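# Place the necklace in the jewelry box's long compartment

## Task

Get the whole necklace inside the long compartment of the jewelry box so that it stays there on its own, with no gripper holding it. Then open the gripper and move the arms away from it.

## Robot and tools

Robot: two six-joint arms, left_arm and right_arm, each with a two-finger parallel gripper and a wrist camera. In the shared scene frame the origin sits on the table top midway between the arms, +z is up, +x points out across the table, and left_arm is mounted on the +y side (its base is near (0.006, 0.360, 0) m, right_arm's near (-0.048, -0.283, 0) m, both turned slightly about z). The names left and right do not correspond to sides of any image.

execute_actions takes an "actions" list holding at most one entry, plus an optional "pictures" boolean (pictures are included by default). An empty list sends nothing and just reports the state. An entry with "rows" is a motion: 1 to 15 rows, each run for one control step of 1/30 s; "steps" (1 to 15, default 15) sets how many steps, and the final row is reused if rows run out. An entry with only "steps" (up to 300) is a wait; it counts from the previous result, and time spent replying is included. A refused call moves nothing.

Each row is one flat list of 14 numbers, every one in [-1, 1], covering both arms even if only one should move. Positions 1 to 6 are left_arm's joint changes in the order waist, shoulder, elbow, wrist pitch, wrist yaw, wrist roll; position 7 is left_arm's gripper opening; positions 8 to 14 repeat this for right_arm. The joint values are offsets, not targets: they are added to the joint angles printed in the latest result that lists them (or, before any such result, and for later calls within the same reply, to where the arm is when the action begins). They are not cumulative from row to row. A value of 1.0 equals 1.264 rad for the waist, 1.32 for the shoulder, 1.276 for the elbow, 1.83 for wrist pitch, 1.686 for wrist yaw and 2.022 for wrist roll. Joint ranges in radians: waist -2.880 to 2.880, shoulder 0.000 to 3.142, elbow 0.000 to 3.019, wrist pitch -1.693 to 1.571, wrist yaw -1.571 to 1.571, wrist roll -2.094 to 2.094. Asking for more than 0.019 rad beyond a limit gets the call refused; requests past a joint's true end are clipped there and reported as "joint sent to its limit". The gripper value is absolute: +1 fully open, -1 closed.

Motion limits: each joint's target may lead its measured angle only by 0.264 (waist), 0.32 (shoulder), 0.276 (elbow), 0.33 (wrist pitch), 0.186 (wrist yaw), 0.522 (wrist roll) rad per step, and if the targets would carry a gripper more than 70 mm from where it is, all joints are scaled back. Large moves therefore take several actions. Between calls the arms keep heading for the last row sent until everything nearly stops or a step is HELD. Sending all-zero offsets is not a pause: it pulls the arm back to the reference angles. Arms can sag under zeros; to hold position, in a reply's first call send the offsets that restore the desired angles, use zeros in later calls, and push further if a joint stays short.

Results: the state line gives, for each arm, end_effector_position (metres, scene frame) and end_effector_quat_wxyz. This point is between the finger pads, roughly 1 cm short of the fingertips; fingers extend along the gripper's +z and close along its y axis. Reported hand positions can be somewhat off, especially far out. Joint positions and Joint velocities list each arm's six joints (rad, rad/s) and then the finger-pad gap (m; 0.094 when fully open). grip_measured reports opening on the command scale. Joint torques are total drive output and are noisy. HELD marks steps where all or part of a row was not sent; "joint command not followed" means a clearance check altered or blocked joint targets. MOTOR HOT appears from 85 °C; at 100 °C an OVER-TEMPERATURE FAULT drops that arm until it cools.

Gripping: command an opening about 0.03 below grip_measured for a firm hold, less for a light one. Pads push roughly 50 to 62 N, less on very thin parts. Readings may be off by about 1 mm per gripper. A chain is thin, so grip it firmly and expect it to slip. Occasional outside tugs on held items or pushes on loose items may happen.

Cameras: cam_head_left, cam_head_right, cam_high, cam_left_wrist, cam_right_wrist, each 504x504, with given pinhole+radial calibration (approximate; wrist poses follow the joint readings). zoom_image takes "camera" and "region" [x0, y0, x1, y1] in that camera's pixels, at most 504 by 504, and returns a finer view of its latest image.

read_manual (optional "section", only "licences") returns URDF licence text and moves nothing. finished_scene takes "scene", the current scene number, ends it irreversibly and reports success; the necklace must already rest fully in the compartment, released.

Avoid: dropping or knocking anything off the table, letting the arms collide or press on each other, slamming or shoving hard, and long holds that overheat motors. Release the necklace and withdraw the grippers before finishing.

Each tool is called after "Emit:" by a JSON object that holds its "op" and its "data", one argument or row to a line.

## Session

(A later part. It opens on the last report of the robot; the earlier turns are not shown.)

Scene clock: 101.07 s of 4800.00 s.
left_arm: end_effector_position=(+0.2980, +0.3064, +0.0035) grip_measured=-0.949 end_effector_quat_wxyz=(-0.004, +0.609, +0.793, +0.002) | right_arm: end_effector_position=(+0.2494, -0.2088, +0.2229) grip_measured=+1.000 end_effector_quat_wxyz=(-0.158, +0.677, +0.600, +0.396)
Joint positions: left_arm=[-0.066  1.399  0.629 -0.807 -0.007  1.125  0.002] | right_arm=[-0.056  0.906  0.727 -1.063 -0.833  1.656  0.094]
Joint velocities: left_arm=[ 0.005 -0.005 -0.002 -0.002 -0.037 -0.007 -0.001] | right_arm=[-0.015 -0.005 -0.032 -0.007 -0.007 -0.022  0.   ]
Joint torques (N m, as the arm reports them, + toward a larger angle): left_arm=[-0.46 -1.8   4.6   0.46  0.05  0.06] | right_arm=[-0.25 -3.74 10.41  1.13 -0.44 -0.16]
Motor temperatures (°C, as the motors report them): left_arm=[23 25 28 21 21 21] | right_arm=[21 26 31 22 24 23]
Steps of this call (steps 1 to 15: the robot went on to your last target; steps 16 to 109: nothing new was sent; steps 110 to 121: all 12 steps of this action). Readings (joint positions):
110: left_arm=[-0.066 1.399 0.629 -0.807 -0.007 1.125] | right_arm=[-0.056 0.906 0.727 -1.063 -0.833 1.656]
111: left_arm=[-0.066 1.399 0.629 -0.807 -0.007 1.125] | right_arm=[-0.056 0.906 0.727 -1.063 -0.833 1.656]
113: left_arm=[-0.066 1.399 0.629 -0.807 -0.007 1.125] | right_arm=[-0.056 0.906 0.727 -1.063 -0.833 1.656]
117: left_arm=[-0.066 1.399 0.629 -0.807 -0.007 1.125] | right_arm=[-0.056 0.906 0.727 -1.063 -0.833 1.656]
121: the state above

Emit:
{"op": "execute_actions", "data": {
  "actions": [
    {"rows": [[0,0.03,0,0,0,0,-0.98,0,0,0.02,0,0,0,1],[0,0.015,0.012,0,0,0,-0.98,0,0,0.02,0,0,0,1],[0,0,0.022,-0.004,0,0,-0.98,0,0,0.02,0,0,0,1],[0,-0.012,0.03,-0.008,0,0,-0.98,0,0,0.02,0,0,0,1],[0,-0.02,0.036,-0.013,0,0,-0.98,0,0,0.02,0,0,0,1],[0,-0.026,0.042,-0.02,0,0,-0.98,0,0,0.02,0,0,0,1],[0,-0.032,0.048,-0.027,0,0,-0.98,0,0,0.02,0,0,0,1],[0,-0.038,0.055,-0.035,0,0,-0.98,0,0,0.02,0,0,0,1],[0,-0.044,0.062,-0.043,0,0,-0.98,0,0,0.02,0,0,0,1],[0,-0.05,0.069,-0.052,0,0,-0.98,0,0,0.02,0,0,0,1],[0,-0.056,0.076,-0.061,0,0,-0.98,0,0,0.02,0,0,0,1],[0,-0.061,0.083,-0.07,0,0,-0.98,0,0,0.02,0,0,0,1],[0,-0.066,0.09,-0.079,0,0,-0.98,0,0,0.02,0,0,0,1],[0,-0.07,0.096,-0.088,0,0,-0.98,0,0,0.02,0,0,0,1],[0,-0.073,0.1,-0.095,0,0,-0.98,0,0,0.02,0,0,0,1]], "steps": 15}
  ],
  "pictures": false
}}

Emit:
{"op": "execute_actions", "data": {
  "actions": [
    {"steps": 12}
  ]
}}

Scene clock: 111.40 s of 4800.00 s.
left_arm: end_effector_position=(+0.3066, +0.3048, +0.0416) grip_measured=-0.976 end_effector_quat_wxyz=(-0.003, +0.609, +0.793, +0.003) | right_arm: end_effector_position=(+0.2494, -0.2088, +0.2229) grip_measured=+1.000 end_effector_quat_wxyz=(-0.158, +0.677, +0.600, +0.396)
Joint positions: left_arm=[-0.066  1.334  0.697 -0.937 -0.007  1.125  0.001] | right_arm=[-0.056  0.906  0.727 -1.063 -0.833  1.656  0.094]
Joint velocities: left_arm=[ 0.005 -0.2    0.232 -0.452 -0.051 -0.051 -0.001] | right_arm=[ 0.015 -0.015  0.002 -0.012  0.007  0.051  0.   ]
Joint torques (N m, as the arm reports them, + toward a larger angle): left_arm=[-0.52 -7.34  8.98  0.1   0.04  0.09] | right_arm=[-0.3  -3.88 10.41  1.13 -0.44 -0.15]
Motor temperatures (°C, as the motors report them): left_arm=[23 25 28 21 21 21] | right_arm=[21 26 31 22 24 23]
Steps of this call (steps 1 to 15: the robot went on to your last target; steps 16 to 295: nothing new was sent; steps 296 to 310: all 15 steps of this action). Readings (joint positions):
296: left_arm=[-0.066 1.399 0.629 -0.807 -0.007 1.125] | right_arm=[-0.056 0.906 0.727 -1.063 -0.833 1.656]
297: left_arm=[-0.066 1.399 0.630 -0.807 -0.007 1.125] | right_arm=[-0.056 0.906 0.727 -1.063 -0.833 1.656]
299: left_arm=[-0.066 1.398 0.632 -0.807 -0.007 1.125] | right_arm=[-0.056 0.906 0.727 -1.063 -0.833 1.656]
303: left_arm=[-0.066 1.378 0.651 -0.834 -0.007 1.125] | right_arm=[-0.056 0.906 0.727 -1.063 -0.833 1.656]
310: the state above

Scene clock: 111.80 s of 4800.00 s.
left_arm: end_effector_position=(+0.3103, +0.3041, +0.0535) grip_measured=-0.976 end_effector_quat_wxyz=(+0.002, +0.609, +0.793, +0.005) | right_arm: end_effector_position=(+0.2494, -0.2088, +0.2229) grip_measured=+1.000 end_effector_quat_wxyz=(-0.158, +0.677, +0.600, +0.396)
Joint positions: left_arm=[-0.066  1.314  0.718 -0.966 -0.007  1.125  0.001] | right_arm=[-0.056  0.906  0.727 -1.063 -0.833  1.656  0.094]
Joint velocities: left_arm=[-0.005 -0.005 -0.007  0.007  0.037  0.007  0.   ] | right_arm=[ 0.005  0.005 -0.012  0.002  0.051 -0.007  0.   ]
Joint torques (N m, as the arm reports them, + toward a larger angle): left_arm=[-0.5  -6.55  8.93 -0.26  0.04  0.08] | right_arm=[-0.3  -3.86 10.44  1.12 -0.44 -0.16]
Motor temperatures (°C, as the motors report them): left_arm=[23 25 28 21 21 21] | right_arm=[21 26 31 22 24 23]
Steps of this call (steps 1 to 12: the robot went on to your last target). Readings (joint positions):
1: left_arm=[-0.066 1.328 0.704 -0.949 -0.007 1.125] | right_arm=[-0.056 0.906 0.727 -1.063 -0.833 1.656]
2: left_arm=[-0.066 1.323 0.710 -0.956 -0.007 1.125] | right_arm=[-0.056 0.906 0.727 -1.063 -0.833 1.656]
4: left_arm=[-0.066 1.316 0.716 -0.962 -0.007 1.125] | right_arm=[-0.056 0.906 0.727 -1.063 -0.833 1.656]
8: left_arm=[-0.066 1.314 0.718 -0.966 -0.007 1.125] | right_arm=[-0.056 0.906 0.727 -1.063 -0.833 1.656]
12: the state above
camera_calibration (this result's frames):
cam_left_wrist: T_world_to_cam=[[-0.966048, -0.258353, 0.00233245, 0.37355], [-0.20787, 0.782575, 0.586827, -0.200085], [-0.153434, 0.566418, -0.809709, 0.0415412], [0, 0, 0, 1]] pos_world=[0.32565, 0.22956, 0.15018]
cam_right_wrist: T_world_to_cam=[[-0.937596, 0.228135, -0.262426, 0.343575], [-0.229527, 0.160881, 0.959914, -0.114895], [0.26121, 0.960246, -0.0984783, 0.278154], [0, 0, 0, 1]] pos_world=[0.223107, -0.326994, 0.227844]

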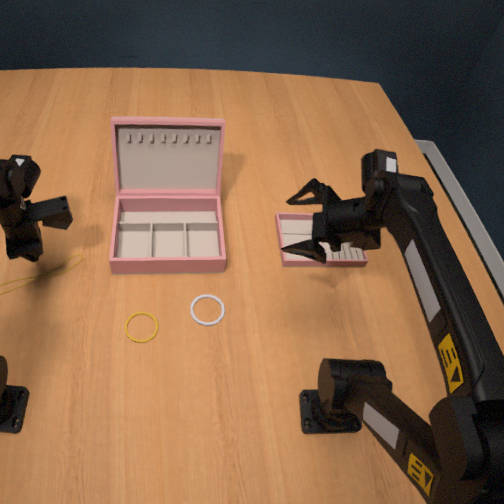

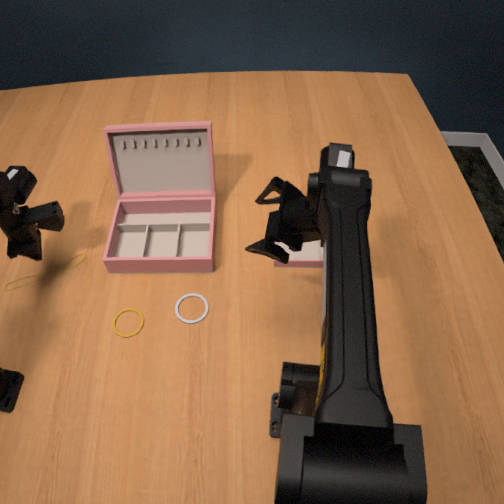

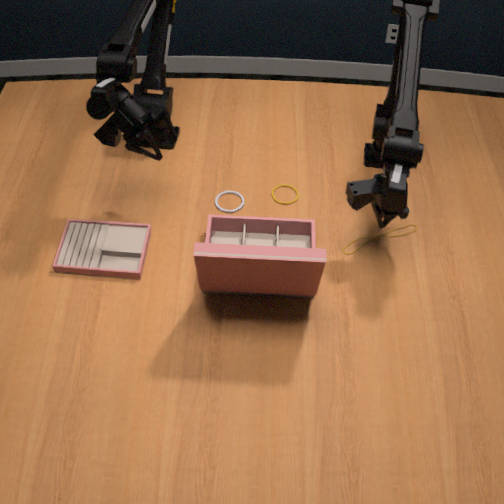

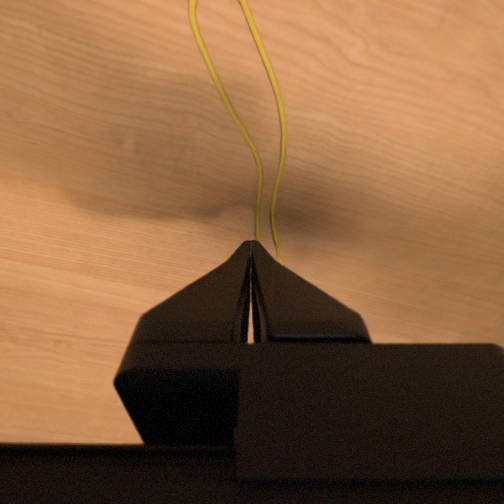

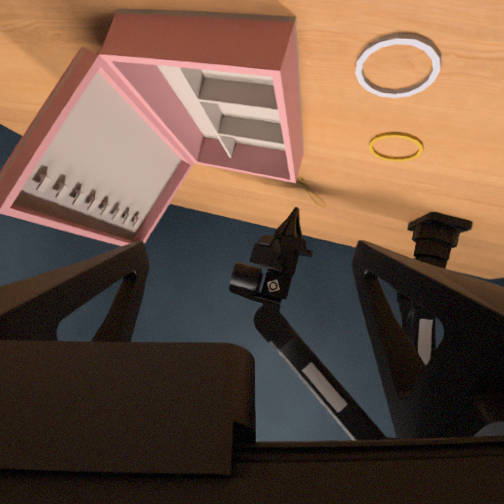

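Emit:
{"op": "execute_actions", "data": {
  "actions": [
    {"rows": [[0,0.012,0.005,0.008,0,0,-0.8,0,0,0.02,0,0,0,1],[0,0.02,-0.005,0.016,0,0,-0.6,0,0,0.02,0,0,0,1],[0,0.026,-0.013,0.024,0,0,-0.4,0,0,0.02,0,0,0,1],[0,0.031,-0.021,0.032,0,0,-0.3,0,0,0.02,0,0,0,1],[0,0.036,-0.029,0.04,0,0,-0.3,0,0,0.02,0,0,0,1],[0,0.041,-0.037,0.048,0,0,-0.3,0,0,0.02,0,0,0,1],[0,0.046,-0.045,0.056,0,0,-0.3,0,0,0.02,0,0,0,1],[0,0.051,-0.052,0.064,0,0,-0.3,0,0,0.02,0,0,0,1],[0,0.056,-0.058,0.072,0,0,-0.3,0,0,0.02,0,0,0,1],[0,0.06,-0.062,0.08,0,0,-0.3,0,0,0.02,0,0,0,1],[0,0.064,-0.064,0.087,0,0,-0.3,0,0,0.02,0,0,0,1],[0,0.068,-0.064,0.092,0,0,-0.3,0,0,0.02,0,0,0,1],[0,0.071,-0.064,0.095,0,0,-0.3,0,0,0.02,0,0,0,1],[0,0.074,-0.064,0.095,0,0,-0.3,0,0,0.02,0,0,0,1],[0,0.076,-0.064,0.095,0,0,-0.3,0,0,0.02,0,0,0,1]], "steps": 15}
  ],
  "pictures": false
}}

Emit:
{"op": "execute_actions", "data": {
  "actions": [
    {"rows": [[0,0.02,0,0.008,0,0,-0.3,0,0,0.02,0,0,0,1],[0,0.024,0,0.008,0,0,-0.3,0,0,0.02,0,0,0,1],[0,0.028,0,0.008,0,0,-0.3,0,0,0.02,0,0,0,1],[0,0.032,0,0.008,0,0,-0.3,0,0,0.02,0,0,0,1],[0,0.036,0,0.008,0,0,-0.3,0,0,0.02,0,0,0,1],[0,0.04,0,0.008,0,0,-0.3,0,0,0.02,0,0,0,1],[0,0.044,0,0.008,0,0,-0.3,0,0,0.02,0,0,0,1],[0,0.048,0,0.008,0,0,-0.3,0,0,0.02,0,0,0,1]], "steps": 15}
  ]
}}

Scene clock: 150.57 s of 4800.00 s.
left_arm: end_effector_position=(+0.2979, +0.3064, +0.0058) grip_measured=-0.303 end_effector_quat_wxyz=(-0.005, +0.609, +0.793, +0.001) | right_arm: end_effector_position=(+0.2494, -0.2088, +0.2229) grip_measured=+1.000 end_effector_quat_wxyz=(-0.158, +0.677, +0.600, +0.396)
Joint positions: left_arm=[-0.066  1.395  0.633 -0.818 -0.007  1.125  0.033] | right_arm=[-0.056  0.906  0.727 -1.063 -0.833  1.656  0.094]
Joint velocities: left_arm=[-0.005  0.142  0.002  0.12  -0.095 -0.037  0.   ] | right_arm=[ 0.005  0.005  0.007 -0.007  0.081 -0.066  0.   ]
Joint torques (N m, as the arm reports them, + toward a larger angle): left_arm=[-0.48 -4.97  5.86  1.3   0.04  0.09] | right_arm=[-0.36 -3.79 10.43  1.11 -0.43 -0.16]
Motor temperatures (°C, as the motors report them): left_arm=[23 25 31 21 21 21] | right_arm=[21 25 31 22 24 23]
Steps of this call (steps 1 to 30: the robot went on to your last target; steps 31 to 90: nothing new was sent; then 35.27 s passed at rest; steps 91 to 105: all 15 steps of this action). Readings (joint positions):
91: left_arm=[-0.066 1.314 0.718 -0.966 -0.007 1.125] | right_arm=[-0.056 0.906 0.727 -1.063 -0.833 1.656]
92: left_arm=[-0.066 1.314 0.717 -0.964 -0.007 1.125] | right_arm=[-0.056 0.906 0.727 -1.063 -0.833 1.656]
94: left_arm=[-0.066 1.317 0.712 -0.946 -0.007 1.125] | right_arm=[-0.056 0.906 0.727 -1.063 -0.833 1.656]
98: left_arm=[-0.066 1.338 0.679 -0.891 -0.007 1.125] | right_arm=[-0.056 0.906 0.727 -1.063 -0.833 1.656]
105: the state above

Scene clock: 151.07 s of 4800.00 s.
left_arm: end_effector_position=(+0.2978, +0.3064, +0.0039) grip_measured=-0.303 end_effector_quat_wxyz=(-0.007, +0.609, +0.793, +0.000) | right_arm: end_effector_position=(+0.2494, -0.2088, +0.2229) grip_measured=+1.000 end_effector_quat_wxyz=(-0.158, +0.677, +0.600, +0.396)
Joint positions: left_arm=[-0.066  1.401  0.633 -0.814 -0.007  1.125  0.033] | right_arm=[-0.056  0.906  0.727 -1.063 -0.833  1.656  0.094]
Joint velocities: left_arm=[-0.005 -0.005  0.007 -0.037 -0.022 -0.007  0.001] | right_arm=[-0.015  0.005  0.012 -0.002  0.022 -0.066  0.   ]
Joint torques (N m, as the arm reports them, + toward a larger angle): left_arm=[-0.48 -2.04  5.57  0.98  0.03  0.09] | right_arm=[-0.3  -3.89 10.42  1.11 -0.44 -0.16]
Motor temperatures (°C, as the motors report them): left_arm=[23 25 31 21 21 21] | right_arm=[21 25 31 22 24 23]
Steps of this call (steps 1 to 15: all 15 steps of this action). Readings (joint positions):
1: left_arm=[-0.066 1.399 0.633 -0.815 -0.007 1.125] | right_arm=[-0.056 0.906 0.727 -1.063 -0.833 1.656]
2: left_arm=[-0.066 1.400 0.633 -0.815 -0.007 1.125] | right_arm=[-0.056 0.906 0.727 -1.063 -0.833 1.656]
4: left_arm=[-0.066 1.400 0.633 -0.814 -0.007 1.125] | right_arm=[-0.056 0.906 0.727 -1.063 -0.833 1.656]
8: left_arm=[-0.066 1.401 0.633 -0.814 -0.007 1.125] | right_arm=[-0.056 0.906 0.727 -1.063 -0.833 1.656]
15: the state above
camera_calibration (this result's frames):
cam_left_wrist: T_world_to_cam=[[-0.965828, -0.258394, 0.0202309, 0.362027], [-0.19636, 0.78043, 0.593609, -0.1782], [-0.169174, 0.569351, -0.804499, 0.00188049], [0, 0, 0, 1]] pos_world=[0.314982, 0.231547, 0.0999696]
cam_right_wrist: T_world_to_cam=[[-0.937596, 0.228135, -0.262426, 0.343575], [-0.229527, 0.160881, 0.959914, -0.114895], [0.26121, 0.960246, -0.0984783, 0.278154], [0, 0, 0, 1]] pos_world=[0.223107, -0.326994, 0.227844]

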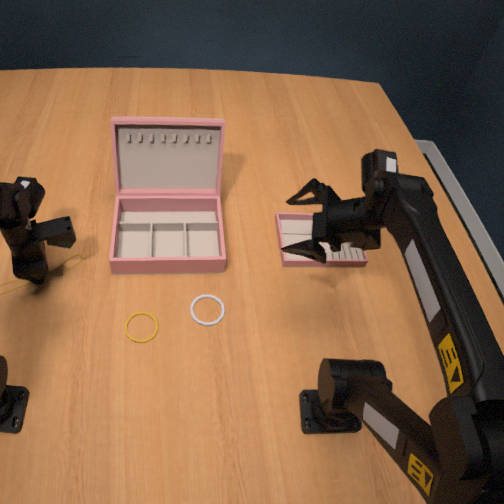

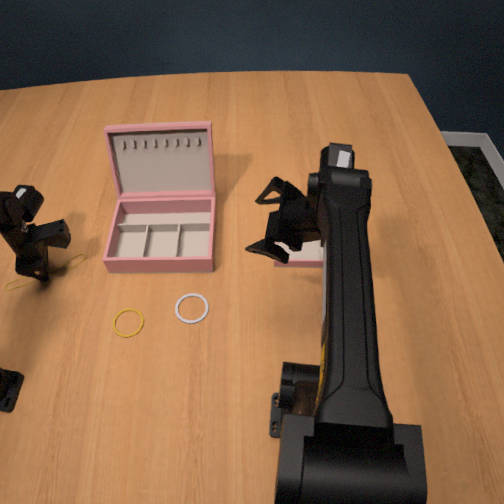

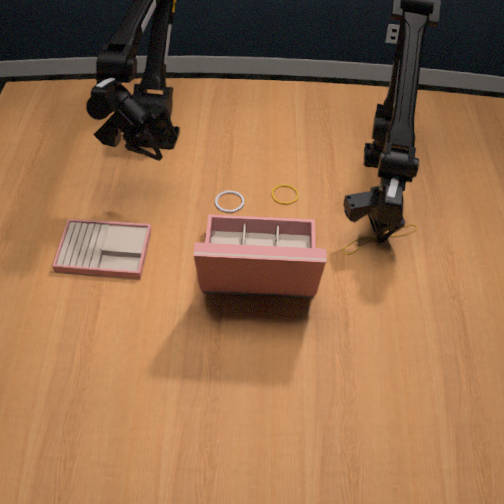

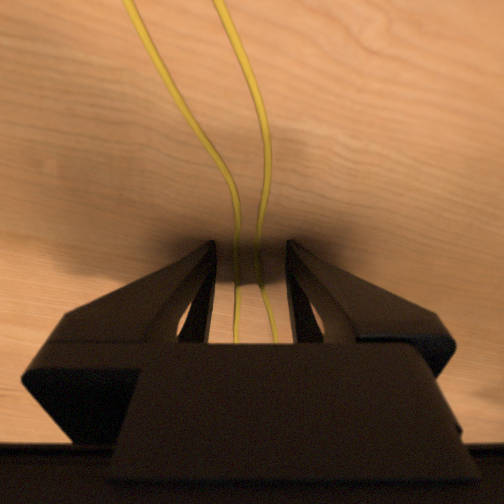

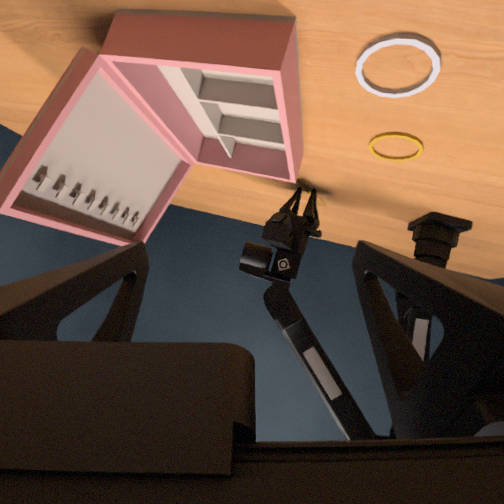

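Emit:
{"op": "execute_actions", "data": {
  "actions": []
}}

Scene clock: 181.23 s of 4800.00 s.
left_arm: end_effector_position=(+0.2978, +0.3064, +0.0039) grip_measured=-0.303 end_effector_quat_wxyz=(-0.007, +0.609, +0.793, +0.000) | right_arm: end_effector_position=(+0.2494, -0.2088, +0.2229) grip_measured=+1.000 end_effector_quat_wxyz=(-0.158, +0.677, +0.600, +0.396)
Joint positions: left_arm=[-0.066  1.401  0.633 -0.814 -0.007  1.125  0.033] | right_arm=[-0.056  0.906  0.727 -1.063 -0.833  1.656  0.094]
Joint velocities: left_arm=[-0.024 -0.015  0.002 -0.007 -0.037 -0.007  0.   ] | right_arm=[-0.015 -0.024  0.007 -0.012 -0.022 -0.037  0.   ]
Joint torques (N m, as the arm reports them, + toward a larger angle): left_arm=[-0.43 -1.99  5.58  0.97  0.04  0.08] | right_arm=[-0.35 -3.79 10.43  1.14 -0.44 -0.15]
Motor temperatures (°C, as the motors report them): left_arm=[23 25 29 21 21 21] | right_arm=[21 25 32 22 24 23]
Steps of this call (steps 1 to 15: the robot went on to your last target; steps 16 to 90: nothing new was sent; then 27.17 s passed at rest). Readings (joint positions):
1: left_arm=[-0.066 1.401 0.633 -0.814 -0.007 1.125] | right_arm=[-0.056 0.906 0.727 -1.063 -0.833 1.656]
2: left_arm=[-0.066 1.401 0.633 -0.814 -0.007 1.125] | right_arm=[-0.056 0.906 0.727 -1.063 -0.833 1.656]
4: left_arm=[-0.066 1.401 0.633 -0.814 -0.007 1.125] | right_arm=[-0.056 0.906 0.727 -1.063 -0.833 1.656]
8: left_arm=[-0.066 1.401 0.633 -0.814 -0.007 1.125] | right_arm=[-0.056 0.906 0.727 -1.063 -0.833 1.656]
90: the state above
All arms were judged still, so your last target was given up. Only a new action makes them travel on or press farther. Fingers that are still opening or closing keep moving.
camera_calibration (this result's frames):
cam_left_wrist: T_world_to_cam=[[-0.965828, -0.258394, 0.0202309, 0.362027], [-0.19636, 0.78043, 0.593609, -0.1782], [-0.169174, 0.569351, -0.804499, 0.00188049], [0, 0, 0, 1]] pos_world=[0.314982, 0.231547, 0.0999696]
cam_right_wrist: T_world_to_cam=[[-0.937596, 0.228135, -0.262426, 0.343575], [-0.229527, 0.160881, 0.959914, -0.114895], [0.26121, 0.960246, -0.0984783, 0.278154], [0, 0, 0, 1]] pos_world=[0.223107, -0.326994, 0.227844]

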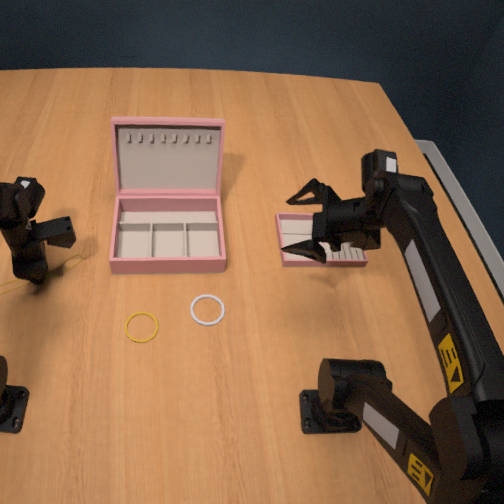

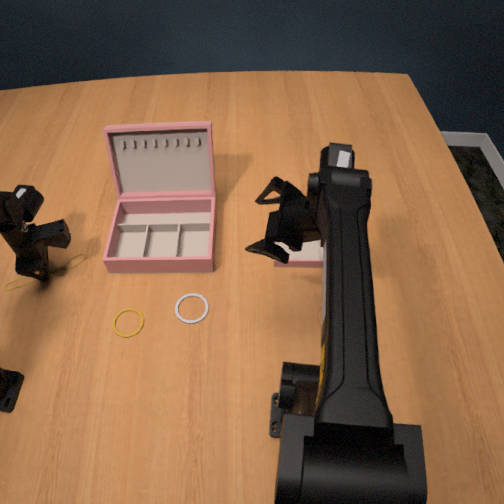

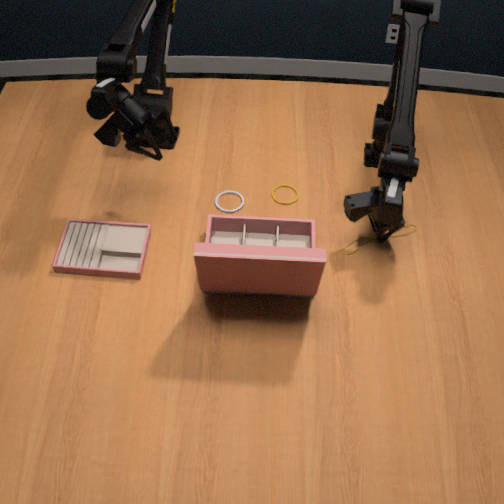

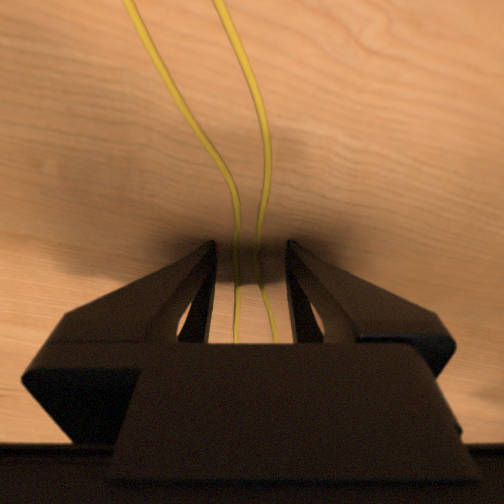

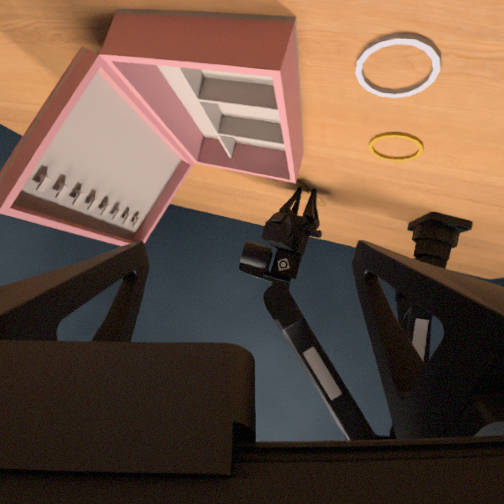

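Emit:
{"op": "execute_actions", "data": {
  "actions": [
    {"rows":[[0,0.03,0,0,0,0,-0.4,0,0,0.02,0,0,0,1],[0,0.03,0,0,0,0,-0.5,0,0,0.02,0,0,0,1],[0,0.03,0,0,0,0,-0.6,0,0,0.02,0,0,0,1],[0,0.03,0,0,0,0,-0.68,0,0,0.02,0,0,0,1],[0,0.03,0,0,0,0,-0.75,0,0,0.02,0,0,0,1],[0,0.03,0,0,0,0,-0.8,0,0,0.02,0,0,0,1],[0,0.03,0,0,0,0,-0.83,0,0,0.02,0,0,0,1],[0,0.03,0,0,0,0,-0.85,0,0,0.02,0,0,0,1],[0,0.03,0,0,0,0,-0.87,0,0,0.02,0,0,0,1],[0,0.03,0,0,0,0,-0.88,0,0,0.02,0,0,0,1],[0,0.03,0,0,0,0,-0.89,0,0,0.02,0,0,0,1],[0,0.03,0,0,0,0,-0.9,0,0,0.02,0,0,0,1],[0,0.03,0,0,0,0,-0.905,0,0,0.02,0,0,0,1],[0,0.03,0,0,0,0,-0.91,0,0,0.02,0,0,0,1],[0,0.03,0,0,0,0,-0.912,0,0,0.02,0,0,0,1]],"steps":15}
  ],
  "pictures": false
}}

Emit:
{"op": "execute_actions", "data": {
  "actions": [
    {"rows":[[0,0,0,0,0,0,-0.912,0,0,0,0,0,0,1],[0,-0.005,0,0,0,0,-0.912,0,0,0,0,0,0,1],[0,-0.01,0,0,0,0,-0.912,0,0,0,0,0,0,1],[0,-0.015,0,0,0,0,-0.912,0,0,0,0,0,0,1],[0,-0.02,0,0,0,0,-0.912,0,0,0,0,0,0,1],[0,-0.025,0,0,0,0,-0.912,0,0,0,0,0,0,1],[0,-0.03,0,0,0,0,-0.912,0,0,0,0,0,0,1],[0,-0.035,0,0,0,0,-0.912,0,0,0,0,0,0,1],[0,-0.04,0,0,0,0,-0.912,0,0,0,0,0,0,1],[0,-0.045,0,0,0,0,-0.912,0,0,0,0,0,0,1],[0,-0.05,0,0,0,0,-0.912,0,0,0,0,0,0,1]],"steps":15}
  ]
}}

Scene clock: 192.80 s of 4800.00 s.
left_arm: end_effector_position=(+0.2980, +0.3066, +0.0040) grip_measured=-0.902 end_effector_quat_wxyz=(-0.007, +0.609, +0.793, +0.001) | right_arm: end_effector_position=(+0.2494, -0.2088, +0.2229) grip_measured=+1.000 end_effector_quat_wxyz=(-0.158, +0.677, +0.600, +0.396)
Joint positions: left_arm=[-0.066  1.401  0.633 -0.814 -0.008  1.125  0.005] | right_arm=[-0.056  0.906  0.727 -1.063 -0.833  1.656  0.094]
Joint velocities: left_arm=[-0.005 -0.015  0.002 -0.002  0.007 -0.037 -0.001] | right_arm=[ 0.015 -0.005 -0.017 -0.002 -0.022 -0.037  0.   ]
Joint torques (N m, as the arm reports them, + toward a larger angle): left_arm=[-0.44 -3.11  5.53  0.45  0.08  0.08] | right_arm=[-0.31 -3.85 10.44  1.11 -0.45 -0.16]
Motor temperatures (°C, as the motors report them): left_arm=[23 25 29 21 21 21] | right_arm=[21 25 32 22 24 23]
Steps of this call (steps 1 to 90: nothing new was sent; then 8.07 s passed at rest; steps 91 to 105: all 15 steps of this action). Readings (joint positions):
91: left_arm=[-0.066 1.401 0.633 -0.814 -0.008 1.125] | right_arm=[-0.056 0.906 0.727 -1.063 -0.833 1.656]
92: left_arm=[-0.066 1.401 0.633 -0.814 -0.008 1.125] | right_arm=[-0.056 0.906 0.727 -1.063 -0.833 1.656]
94: left_arm=[-0.066 1.401 0.633 -0.814 -0.008 1.125] | right_arm=[-0.056 0.906 0.727 -1.063 -0.833 1.656]
98: left_arm=[-0.066 1.401 0.633 -0.814 -0.008 1.125] | right_arm=[-0.056 0.906 0.727 -1.063 -0.833 1.656]
105: the state above

Scene clock: 193.30 s of 4800.00 s.
left_arm: end_effector_position=(+0.3039, +0.3055, +0.0180) grip_measured=-0.903 end_effector_quat_wxyz=(+0.015, +0.609, +0.793, +0.012) | right_arm: end_effector_position=(+0.2494, -0.2088, +0.2229) grip_measured=+1.000 end_effector_quat_wxyz=(-0.158, +0.677, +0.600, +0.396)
Joint positions: left_arm=[-0.066  1.351  0.633 -0.814 -0.008  1.125  0.005] | right_arm=[-0.056  0.906  0.727 -1.063 -0.833  1.656  0.094]
Joint velocities: left_arm=[-0.005 -0.093  0.007  0.002 -0.007 -0.007  0.   ] | right_arm=[-0.015 -0.005 -0.007 -0.002  0.007 -0.037  0.   ]
Joint torques (N m, as the arm reports them, + toward a larger angle): left_arm=[-0.39 -6.49  6.03  0.52  0.04  0.08] | right_arm=[-0.27 -3.77  8.58  1.14 -0.44 -0.16]
Motor temperatures (°C, as the motors report them): left_arm=[23 25 29 21 21 21] | right_arm=[21 25 32 22 24 23]
Steps of this call (steps 1 to 15: all 15 steps of this action). Readings (joint positions):
1: left_arm=[-0.066 1.401 0.633 -0.814 -0.008 1.125] | right_arm=[-0.056 0.906 0.727 -1.063 -0.833 1.656]
2: left_arm=[-0.066 1.401 0.633 -0.814 -0.008 1.125] | right_arm=[-0.056 0.906 0.727 -1.063 -0.833 1.656]
4: left_arm=[-0.066 1.400 0.633 -0.814 -0.008 1.125] | right_arm=[-0.056 0.906 0.727 -1.063 -0.833 1.656]
8: left_arm=[-0.066 1.393 0.633 -0.814 -0.008 1.125] | right_arm=[-0.056 0.906 0.727 -1.063 -0.833 1.656]
15: the state above
camera_calibration (this result's frames):
cam_left_wrist: T_world_to_cam=[[-0.965678, -0.258433, -0.0260399, 0.368233], [-0.225685, 0.785208, 0.576641, -0.176864], [-0.128576, 0.562726, -0.816583, 0.0047025], [0, 0, 0, 1]] pos_world=[0.316284, 0.231393, 0.115416]
cam_right_wrist: T_world_to_cam=[[-0.937596, 0.228135, -0.262426, 0.343575], [-0.229527, 0.160881, 0.959914, -0.114895], [0.26121, 0.960246, -0.0984783, 0.278154], [0, 0, 0, 1]] pos_world=[0.223107, -0.326994, 0.227844]

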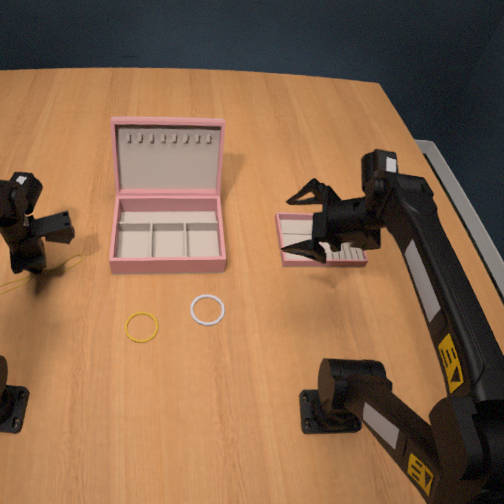

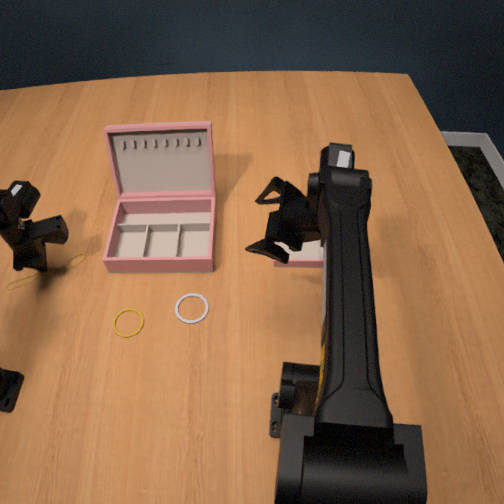

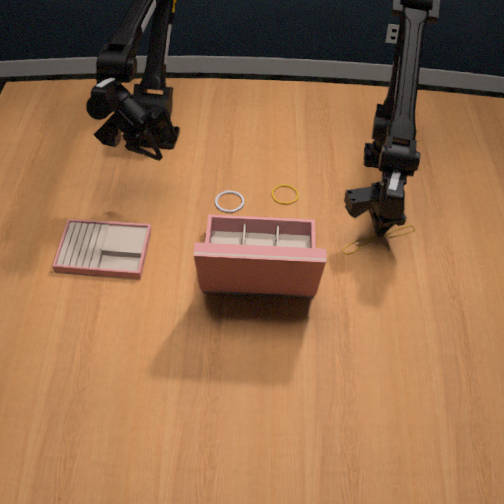

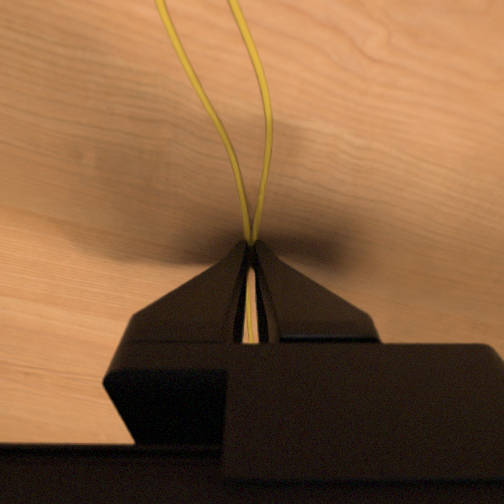

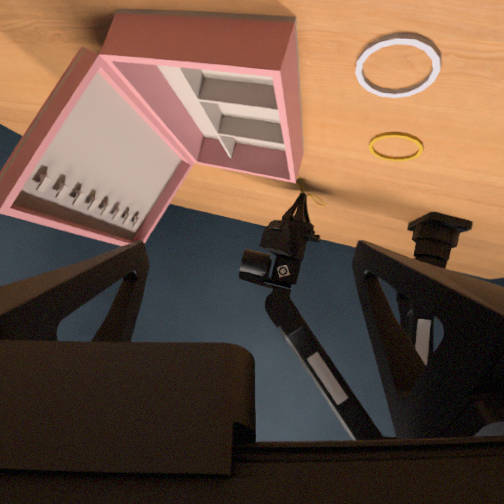

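Emit:
{"op": "execute_actions", "data": {
  "actions": [
    {"rows":[[0,-0.01,0.02,-0.005,0,0,-0.915,0,0,0.02,0,0,0,1],[0,-0.013,0.027,-0.01,0,0,-0.915,0,0,0.02,0,0,0,1],[0,-0.016,0.034,-0.015,0,0,-0.915,0,0,0.02,0,0,0,1],[0,-0.019,0.041,-0.02,0,0,-0.915,0,0,0.02,0,0,0,1],[0,-0.022,0.048,-0.025,0,0,-0.915,0,0,0.02,0,0,0,1],[0,-0.025,0.055,-0.03,0,0,-0.915,0,0,0.02,0,0,0,1],[0,-0.028,0.062,-0.035,0,0,-0.915,0,0,0.02,0,0,0,1],[0,-0.031,0.069,-0.04,0,0,-0.915,0,0,0.02,0,0,0,1],[0,-0.034,0.076,-0.045,0,0,-0.915,0,0,0.02,0,0,0,1],[0,-0.037,0.083,-0.05,0,0,-0.915,0,0,0.02,0,0,0,1],[0,-0.04,0.09,-0.055,0,0,-0.915,0,0,0.02,0,0,0,1],[0,-0.043,0.097,-0.06,0,0,-0.915,0,0,0.02,0,0,0,1],[0,-0.046,0.104,-0.065,0,0,-0.915,0,0,0.02,0,0,0,1],[0,-0.049,0.111,-0.07,0,0,-0.915,0,0,0.02,0,0,0,1],[0,-0.052,0.118,-0.075,0,0,-0.915,0,0,0.02,0,0,0,1]],"steps":15}
  ]
}}

Scene clock: 208.03 s of 4800.00 s.
left_arm: end_effector_position=(+0.3239, +0.3017, +0.0559) grip_measured=-0.905 end_effector_quat_wxyz=(+0.025, +0.608, +0.793, +0.018) | right_arm: end_effector_position=(+0.2494, -0.2088, +0.2229) grip_measured=+1.000 end_effector_quat_wxyz=(-0.158, +0.677, +0.600, +0.396)
Joint positions: left_arm=[-0.066  1.313  0.722 -0.919 -0.008  1.125  0.004] | right_arm=[-0.056  0.906  0.727 -1.063 -0.833  1.656  0.094]
Joint velocities: left_arm=[-0.005 -0.161  0.295 -0.271  0.037 -0.051  0.   ] | right_arm=[-0.005 -0.005 -0.002  0.022 -0.051  0.022  0.   ]
Joint torques (N m, as the arm reports them, + toward a larger angle): left_arm=[-0.44 -7.52  9.31 -0.09  0.04  0.08] | right_arm=[-0.27 -3.72 10.43  1.13 -0.43 -0.16]
Motor temperatures (°C, as the motors report them): left_arm=[23 25 29 21 21 21] | right_arm=[21 25 31 22 24 23]
Steps of this call (steps 1 to 15: the robot went on to your last target; steps 16 to 90: nothing new was sent; then 11.23 s passed at rest; steps 91 to 105: all 15 steps of this action). Readings (joint positions):
91: left_arm=[-0.066 1.348 0.633 -0.814 -0.008 1.125] | right_arm=[-0.056 0.906 0.727 -1.063 -0.833 1.656]
92: left_arm=[-0.066 1.348 0.633 -0.815 -0.008 1.125] | right_arm=[-0.056 0.906 0.727 -1.063 -0.833 1.656]
94: left_arm=[-0.066 1.348 0.634 -0.823 -0.008 1.125] | right_arm=[-0.056 0.906 0.727 -1.063 -0.833 1.656]
98: left_arm=[-0.066 1.345 0.651 -0.858 -0.008 1.125] | right_arm=[-0.056 0.906 0.727 -1.063 -0.833 1.656]
105: the state above
camera_calibration (this result's frames):
cam_left_wrist: T_world_to_cam=[[-0.96486, -0.258585, -0.0466766, 0.388496], [-0.238565, 0.787608, 0.56812, -0.187327], [-0.110145, 0.559292, -0.821621, 0.0356208], [0, 0, 0, 1]] pos_world=[0.334078, 0.228077, 0.153824]
cam_right_wrist: T_world_to_cam=[[-0.937596, 0.228135, -0.262426, 0.343575], [-0.229527, 0.160881, 0.959914, -0.114895], [0.26121, 0.960246, -0.0984783, 0.278154], [0, 0, 0, 1]] pos_world=[0.223107, -0.326994, 0.227844]

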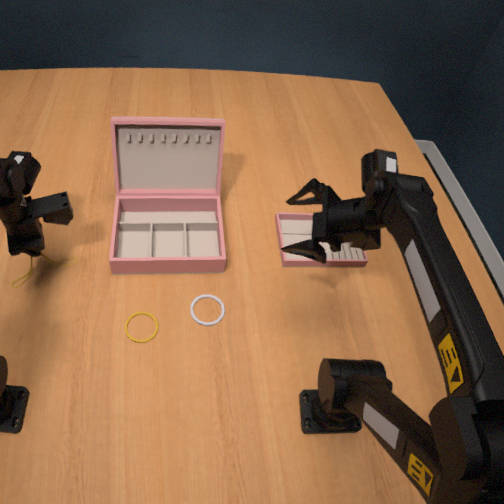

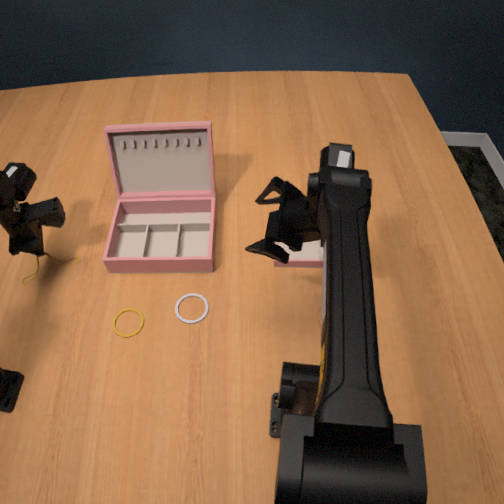

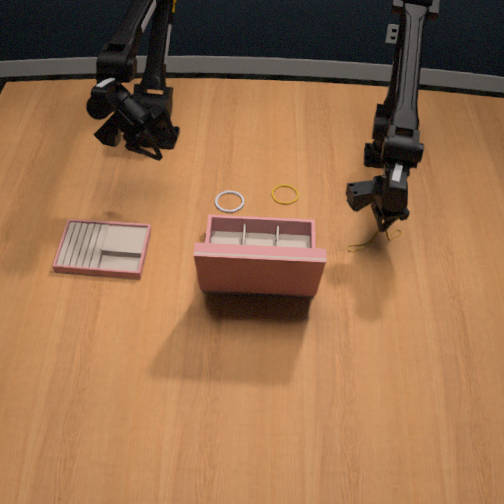

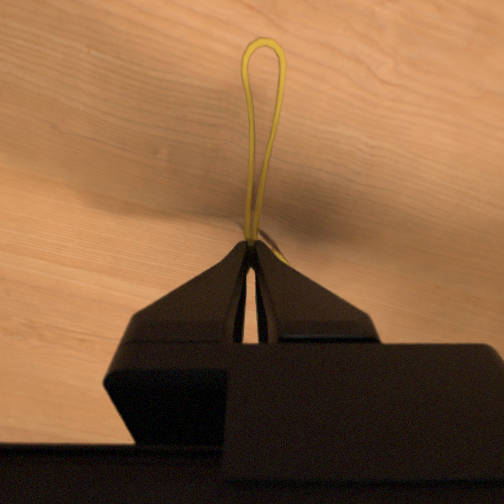

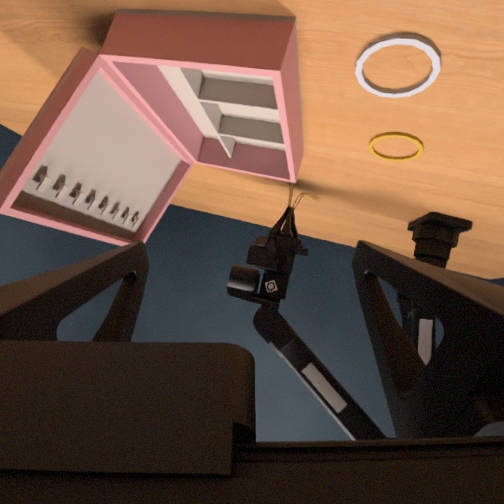

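Emit:
{"op": "execute_actions", "data": {
  "actions": [
    {"rows":[[0,-0.027,0.054,-0.022,0,0,-0.915,0,0,0.02,0,0,0,1],[0,-0.031,0.061,-0.027,0,0,-0.915,0,0,0.02,0,0,0,1],[0,-0.035,0.067,-0.031,0,0,-0.915,0,0,0.02,0,0,0,1],[0,-0.039,0.074,-0.036,0,0,-0.915,0,0,0.02,0,0,0,1],[0,-0.043,0.08,-0.04,0,0,-0.915,0,0,0.02,0,0,0,1],[0,-0.047,0.087,-0.045,0,0,-0.915,0,0,0.02,0,0,0,1],[0,-0.052,0.093,-0.049,0,0,-0.915,0,0,0.02,0,0,0,1],[0,-0.056,0.1,-0.054,0,0,-0.915,0,0,0.02,0,0,0,1],[0,-0.06,0.106,-0.058,0,0,-0.915,0,0,0.02,0,0,0,1],[0,-0.064,0.113,-0.063,0,0,-0.915,0,0,0.02,0,0,0,1],[0,-0.068,0.119,-0.067,0,0,-0.915,0,0,0.02,0,0,0,1],[0,-0.072,0.126,-0.072,0,0,-0.915,0,0,0.02,0,0,0,1],[0,-0.077,0.132,-0.077,0,0,-0.915,0,0,0.02,0,0,0,1],[0,-0.081,0.139,-0.081,0,0,-0.915,0,0,0.02,0,0,0,1],[0,-0.085,0.145,-0.086,0,0,-0.915,0,0,0.02,0,0,0,1]],"steps":15}
  ],
  "pictures": false
}}

Emit:
{"op": "execute_actions", "data": {
  "actions": [
    {"rows":[[0,-0.027,0.054,-0.022,0,0,-0.915,0,0,0,0,0,0,1],[0,-0.031,0.061,-0.027,0,0,-0.915,0,0,0,0,0,0,1],[0,-0.035,0.067,-0.031,0,0,-0.915,0,0,0,0,0,0,1],[0,-0.039,0.074,-0.036,0,0,-0.915,0,0,0,0,0,0,1],[0,-0.043,0.08,-0.04,0,0,-0.915,0,0,0,0,0,0,1],[0,-0.047,0.087,-0.045,0,0,-0.915,0,0,0,0,0,0,1],[0,-0.052,0.093,-0.049,0,0,-0.915,0,0,0,0,0,0,1],[0,-0.056,0.1,-0.054,0,0,-0.915,0,0,0,0,0,0,1],[0,-0.06,0.106,-0.058,0,0,-0.915,0,0,0,0,0,0,1],[0,-0.064,0.113,-0.063,0,0,-0.915,0,0,0,0,0,0,1],[0,-0.068,0.119,-0.067,0,0,-0.915,0,0,0,0,0,0,1],[0,-0.072,0.126,-0.072,0,0,-0.915,0,0,0,0,0,0,1],[0,-0.077,0.132,-0.077,0,0,-0.915,0,0,0,0,0,0,1],[0,-0.081,0.139,-0.081,0,0,-0.915,0,0,0,0,0,0,1],[0,-0.085,0.145,-0.086,0,0,-0.915,0,0,0,0,0,0,1]],"steps":15}
  ],
  "pictures": false
}}

Emit:
{"op": "execute_actions", "data": {
  "actions": [
    {"steps":12}
  ]
}}

Scene clock: 227.83 s of 4800.00 s.
left_arm: end_effector_position=(+0.3473, +0.2974, +0.1218) grip_measured=-0.905 end_effector_quat_wxyz=(+0.060, +0.607, +0.792, +0.035) | right_arm: end_effector_position=(+0.2494, -0.2088, +0.2229) grip_measured=+1.000 end_effector_quat_wxyz=(-0.158, +0.677, +0.600, +0.396)
Joint positions: left_arm=[-0.066  1.231  0.842 -1.044 -0.008  1.125  0.004] | right_arm=[-0.056  0.906  0.727 -1.063 -0.833  1.656  0.094]
Joint velocities: left_arm=[-0.024 -0.21   0.252 -0.252  0.007 -0.007 -0.001] | right_arm=[-0.015 -0.005 -0.002 -0.007 -0.051 -0.051  0.   ]
Joint torques (N m, as the arm reports them, + toward a larger angle): left_arm=[-0.5  -6.48 10.66 -0.12  0.04  0.07] | right_arm=[-0.33 -3.84 10.43  1.14 -0.43 -0.16]
Motor temperatures (°C, as the motors report them): left_arm=[23 25 31 21 21 21] | right_arm=[21 25 32 22 24 23]
Steps of this call (steps 1 to 30: the robot went on to your last target; steps 31 to 160: nothing new was sent; then 13.97 s passed at rest; steps 161 to 175: all 15 steps of this action). Readings (joint positions):
161: left_arm=[-0.066 1.293 0.747 -0.938 -0.008 1.125] | right_arm=[-0.056 0.906 0.727 -1.063 -0.833 1.656]
162: left_arm=[-0.066 1.293 0.747 -0.942 -0.008 1.125] | right_arm=[-0.056 0.906 0.727 -1.063 -0.833 1.656]
164: left_arm=[-0.066 1.293 0.750 -0.956 -0.008 1.125] | right_arm=[-0.056 0.906 0.727 -1.063 -0.833 1.656]
168: left_arm=[-0.066 1.281 0.774 -0.988 -0.008 1.125] | right_arm=[-0.056 0.906 0.727 -1.063 -0.833 1.656]
175: the state above

Scene clock: 228.33 s of 4800.00 s.
left_arm: end_effector_position=(+0.3547, +0.2960, +0.1883) grip_measured=-0.905 end_effector_quat_wxyz=(+0.089, +0.605, +0.790, +0.050) | right_arm: end_effector_position=(+0.2494, -0.2088, +0.2229) grip_measured=+1.000 end_effector_quat_wxyz=(-0.158, +0.677, +0.600, +0.396)
Joint positions: left_arm=[-0.066  1.153  0.955 -1.169 -0.008  1.125  0.004] | right_arm=[-0.056  0.906  0.727 -1.063 -0.833  1.656  0.094]
Joint velocities: left_arm=[-0.015 -0.181  0.237 -0.261  0.007  0.037 -0.   ] | right_arm=[-0.015 -0.005 -0.017 -0.002 -0.022  0.007  0.   ]
Joint torques (N m, as the arm reports them, + toward a larger angle): left_arm=[-0.45 -6.04 11.38  0.13  0.04  0.06] | right_arm=[-0.31 -3.84  8.56  1.12 -0.44 -0.16]
Motor temperatures (°C, as the motors report them): left_arm=[23 25 31 21 21 21] | right_arm=[21 25 32 22 24 23]
Steps of this call (steps 1 to 15: all 15 steps of this action). Readings (joint positions):
1: left_arm=[-0.066 1.224 0.850 -1.052 -0.008 1.125] | right_arm=[-0.056 0.906 0.727 -1.063 -0.833 1.656]
2: left_arm=[-0.066 1.218 0.858 -1.060 -0.008 1.125] | right_arm=[-0.056 0.906 0.727 -1.063 -0.833 1.656]
4: left_arm=[-0.066 1.207 0.872 -1.077 -0.008 1.125] | right_arm=[-0.056 0.906 0.727 -1.063 -0.833 1.656]
8: left_arm=[-0.066 1.188 0.899 -1.111 -0.008 1.125] | right_arm=[-0.056 0.906 0.727 -1.063 -0.833 1.656]
15: the state above

Scene clock: 228.73 s of 4800.00 s.
left_arm: end_effector_position=(+0.3563, +0.2957, +0.2064) grip_measured=-0.905 end_effector_quat_wxyz=(+0.103, +0.604, +0.788, +0.057) | right_arm: end_effector_position=(+0.2494, -0.2088, +0.2229) grip_measured=+1.000 end_effector_quat_wxyz=(-0.158, +0.677, +0.600, +0.396)
Joint positions: left_arm=[-0.066  1.127  0.979 -1.186 -0.008  1.125  0.004] | right_arm=[-0.056  0.906  0.727 -1.063 -0.833  1.656  0.094]
Joint velocities: left_arm=[ 0.024  0.005 -0.017 -0.012 -0.051 -0.007 -0.001] | right_arm=[ 0.005 -0.005  0.002  0.007 -0.007  0.007  0.   ]
Joint torques (N m, as the arm reports them, + toward a larger angle): left_arm=[-0.45 -5.25 10.58  0.3   0.03  0.06] | right_arm=[-0.32 -3.87  8.56  1.11 -0.43 -0.15]
Motor temperatures (°C, as the motors report them): left_arm=[23 25 31 21 21 21] | right_arm=[21 25 32 22 24 23]
Steps of this call (steps 1 to 12: the robot went on to your last target). Readings (joint positions):
1: left_arm=[-0.066 1.147 0.963 -1.176 -0.008 1.125] | right_arm=[-0.056 0.906 0.727 -1.063 -0.833 1.656]
2: left_arm=[-0.066 1.141 0.969 -1.180 -0.008 1.125] | right_arm=[-0.056 0.906 0.727 -1.063 -0.833 1.656]
4: left_arm=[-0.066 1.132 0.977 -1.184 -0.008 1.125] | right_arm=[-0.056 0.906 0.727 -1.063 -0.833 1.656]
8: left_arm=[-0.066 1.127 0.979 -1.186 -0.008 1.125] | right_arm=[-0.056 0.906 0.727 -1.063 -0.833 1.656]
12: the state above
camera_calibration (this result's frames):
cam_left_wrist: T_world_to_cam=[[-0.94332, -0.262599, -0.202949, 0.450972], [-0.330165, 0.804677, 0.493443, -0.217377], [0.0337307, 0.532481, -0.845769, 0.127907], [0, 0, 0, 1]] pos_world=[0.349326, 0.225235, 0.306967]
cam_right_wrist: T_world_to_cam=[[-0.937596, 0.228135, -0.262426, 0.343575], [-0.229527, 0.160881, 0.959914, -0.114895], [0.26121, 0.960246, -0.0984783, 0.278154], [0, 0, 0, 1]] pos_world=[0.223107, -0.326994, 0.227844]

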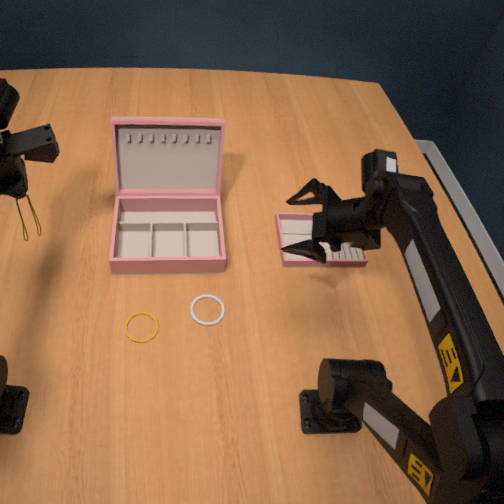

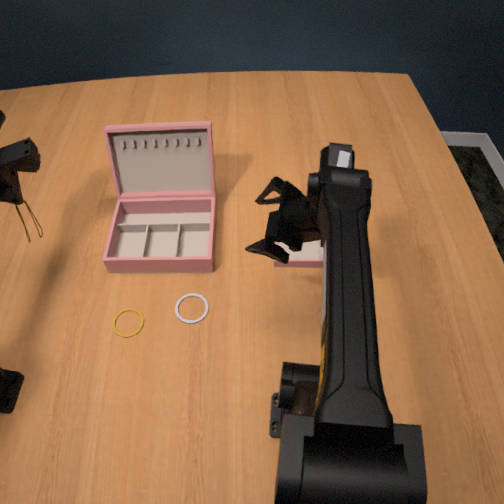

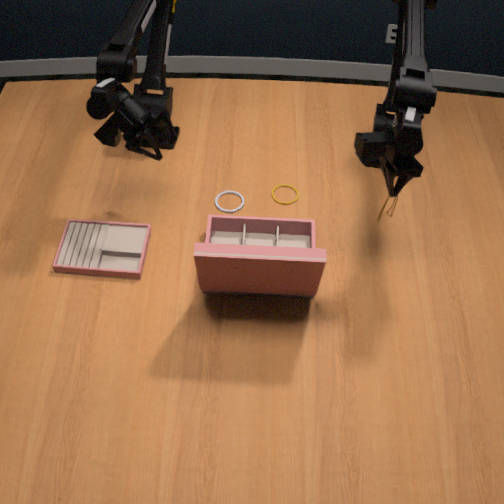

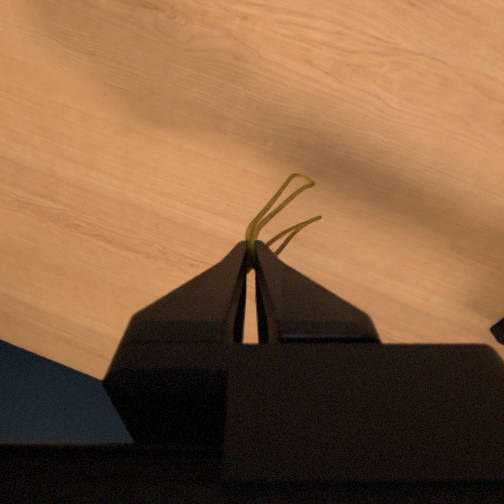

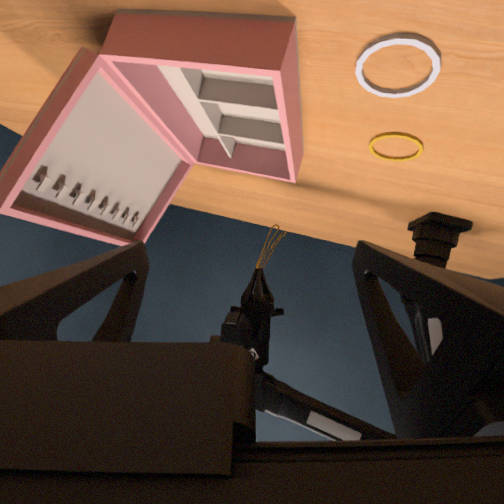

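Emit:
{"op": "zoom_image", "data": {
  "camera": "cam_head_left",
  "region": [90, 170, 250, 290]
}}

Region (90, 170, 250, 290) of cam_head_left's 504x504 image, scaled by 3.150, with more detail than that image has; it fills the top 378 rows of this view, and the rest is white.

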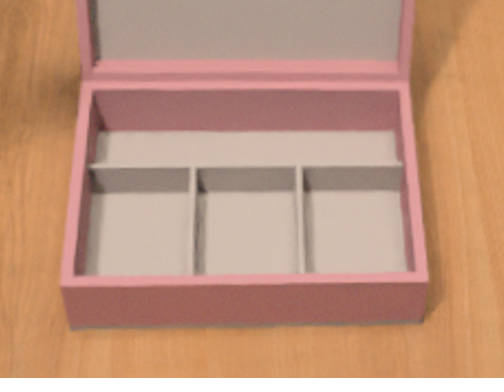

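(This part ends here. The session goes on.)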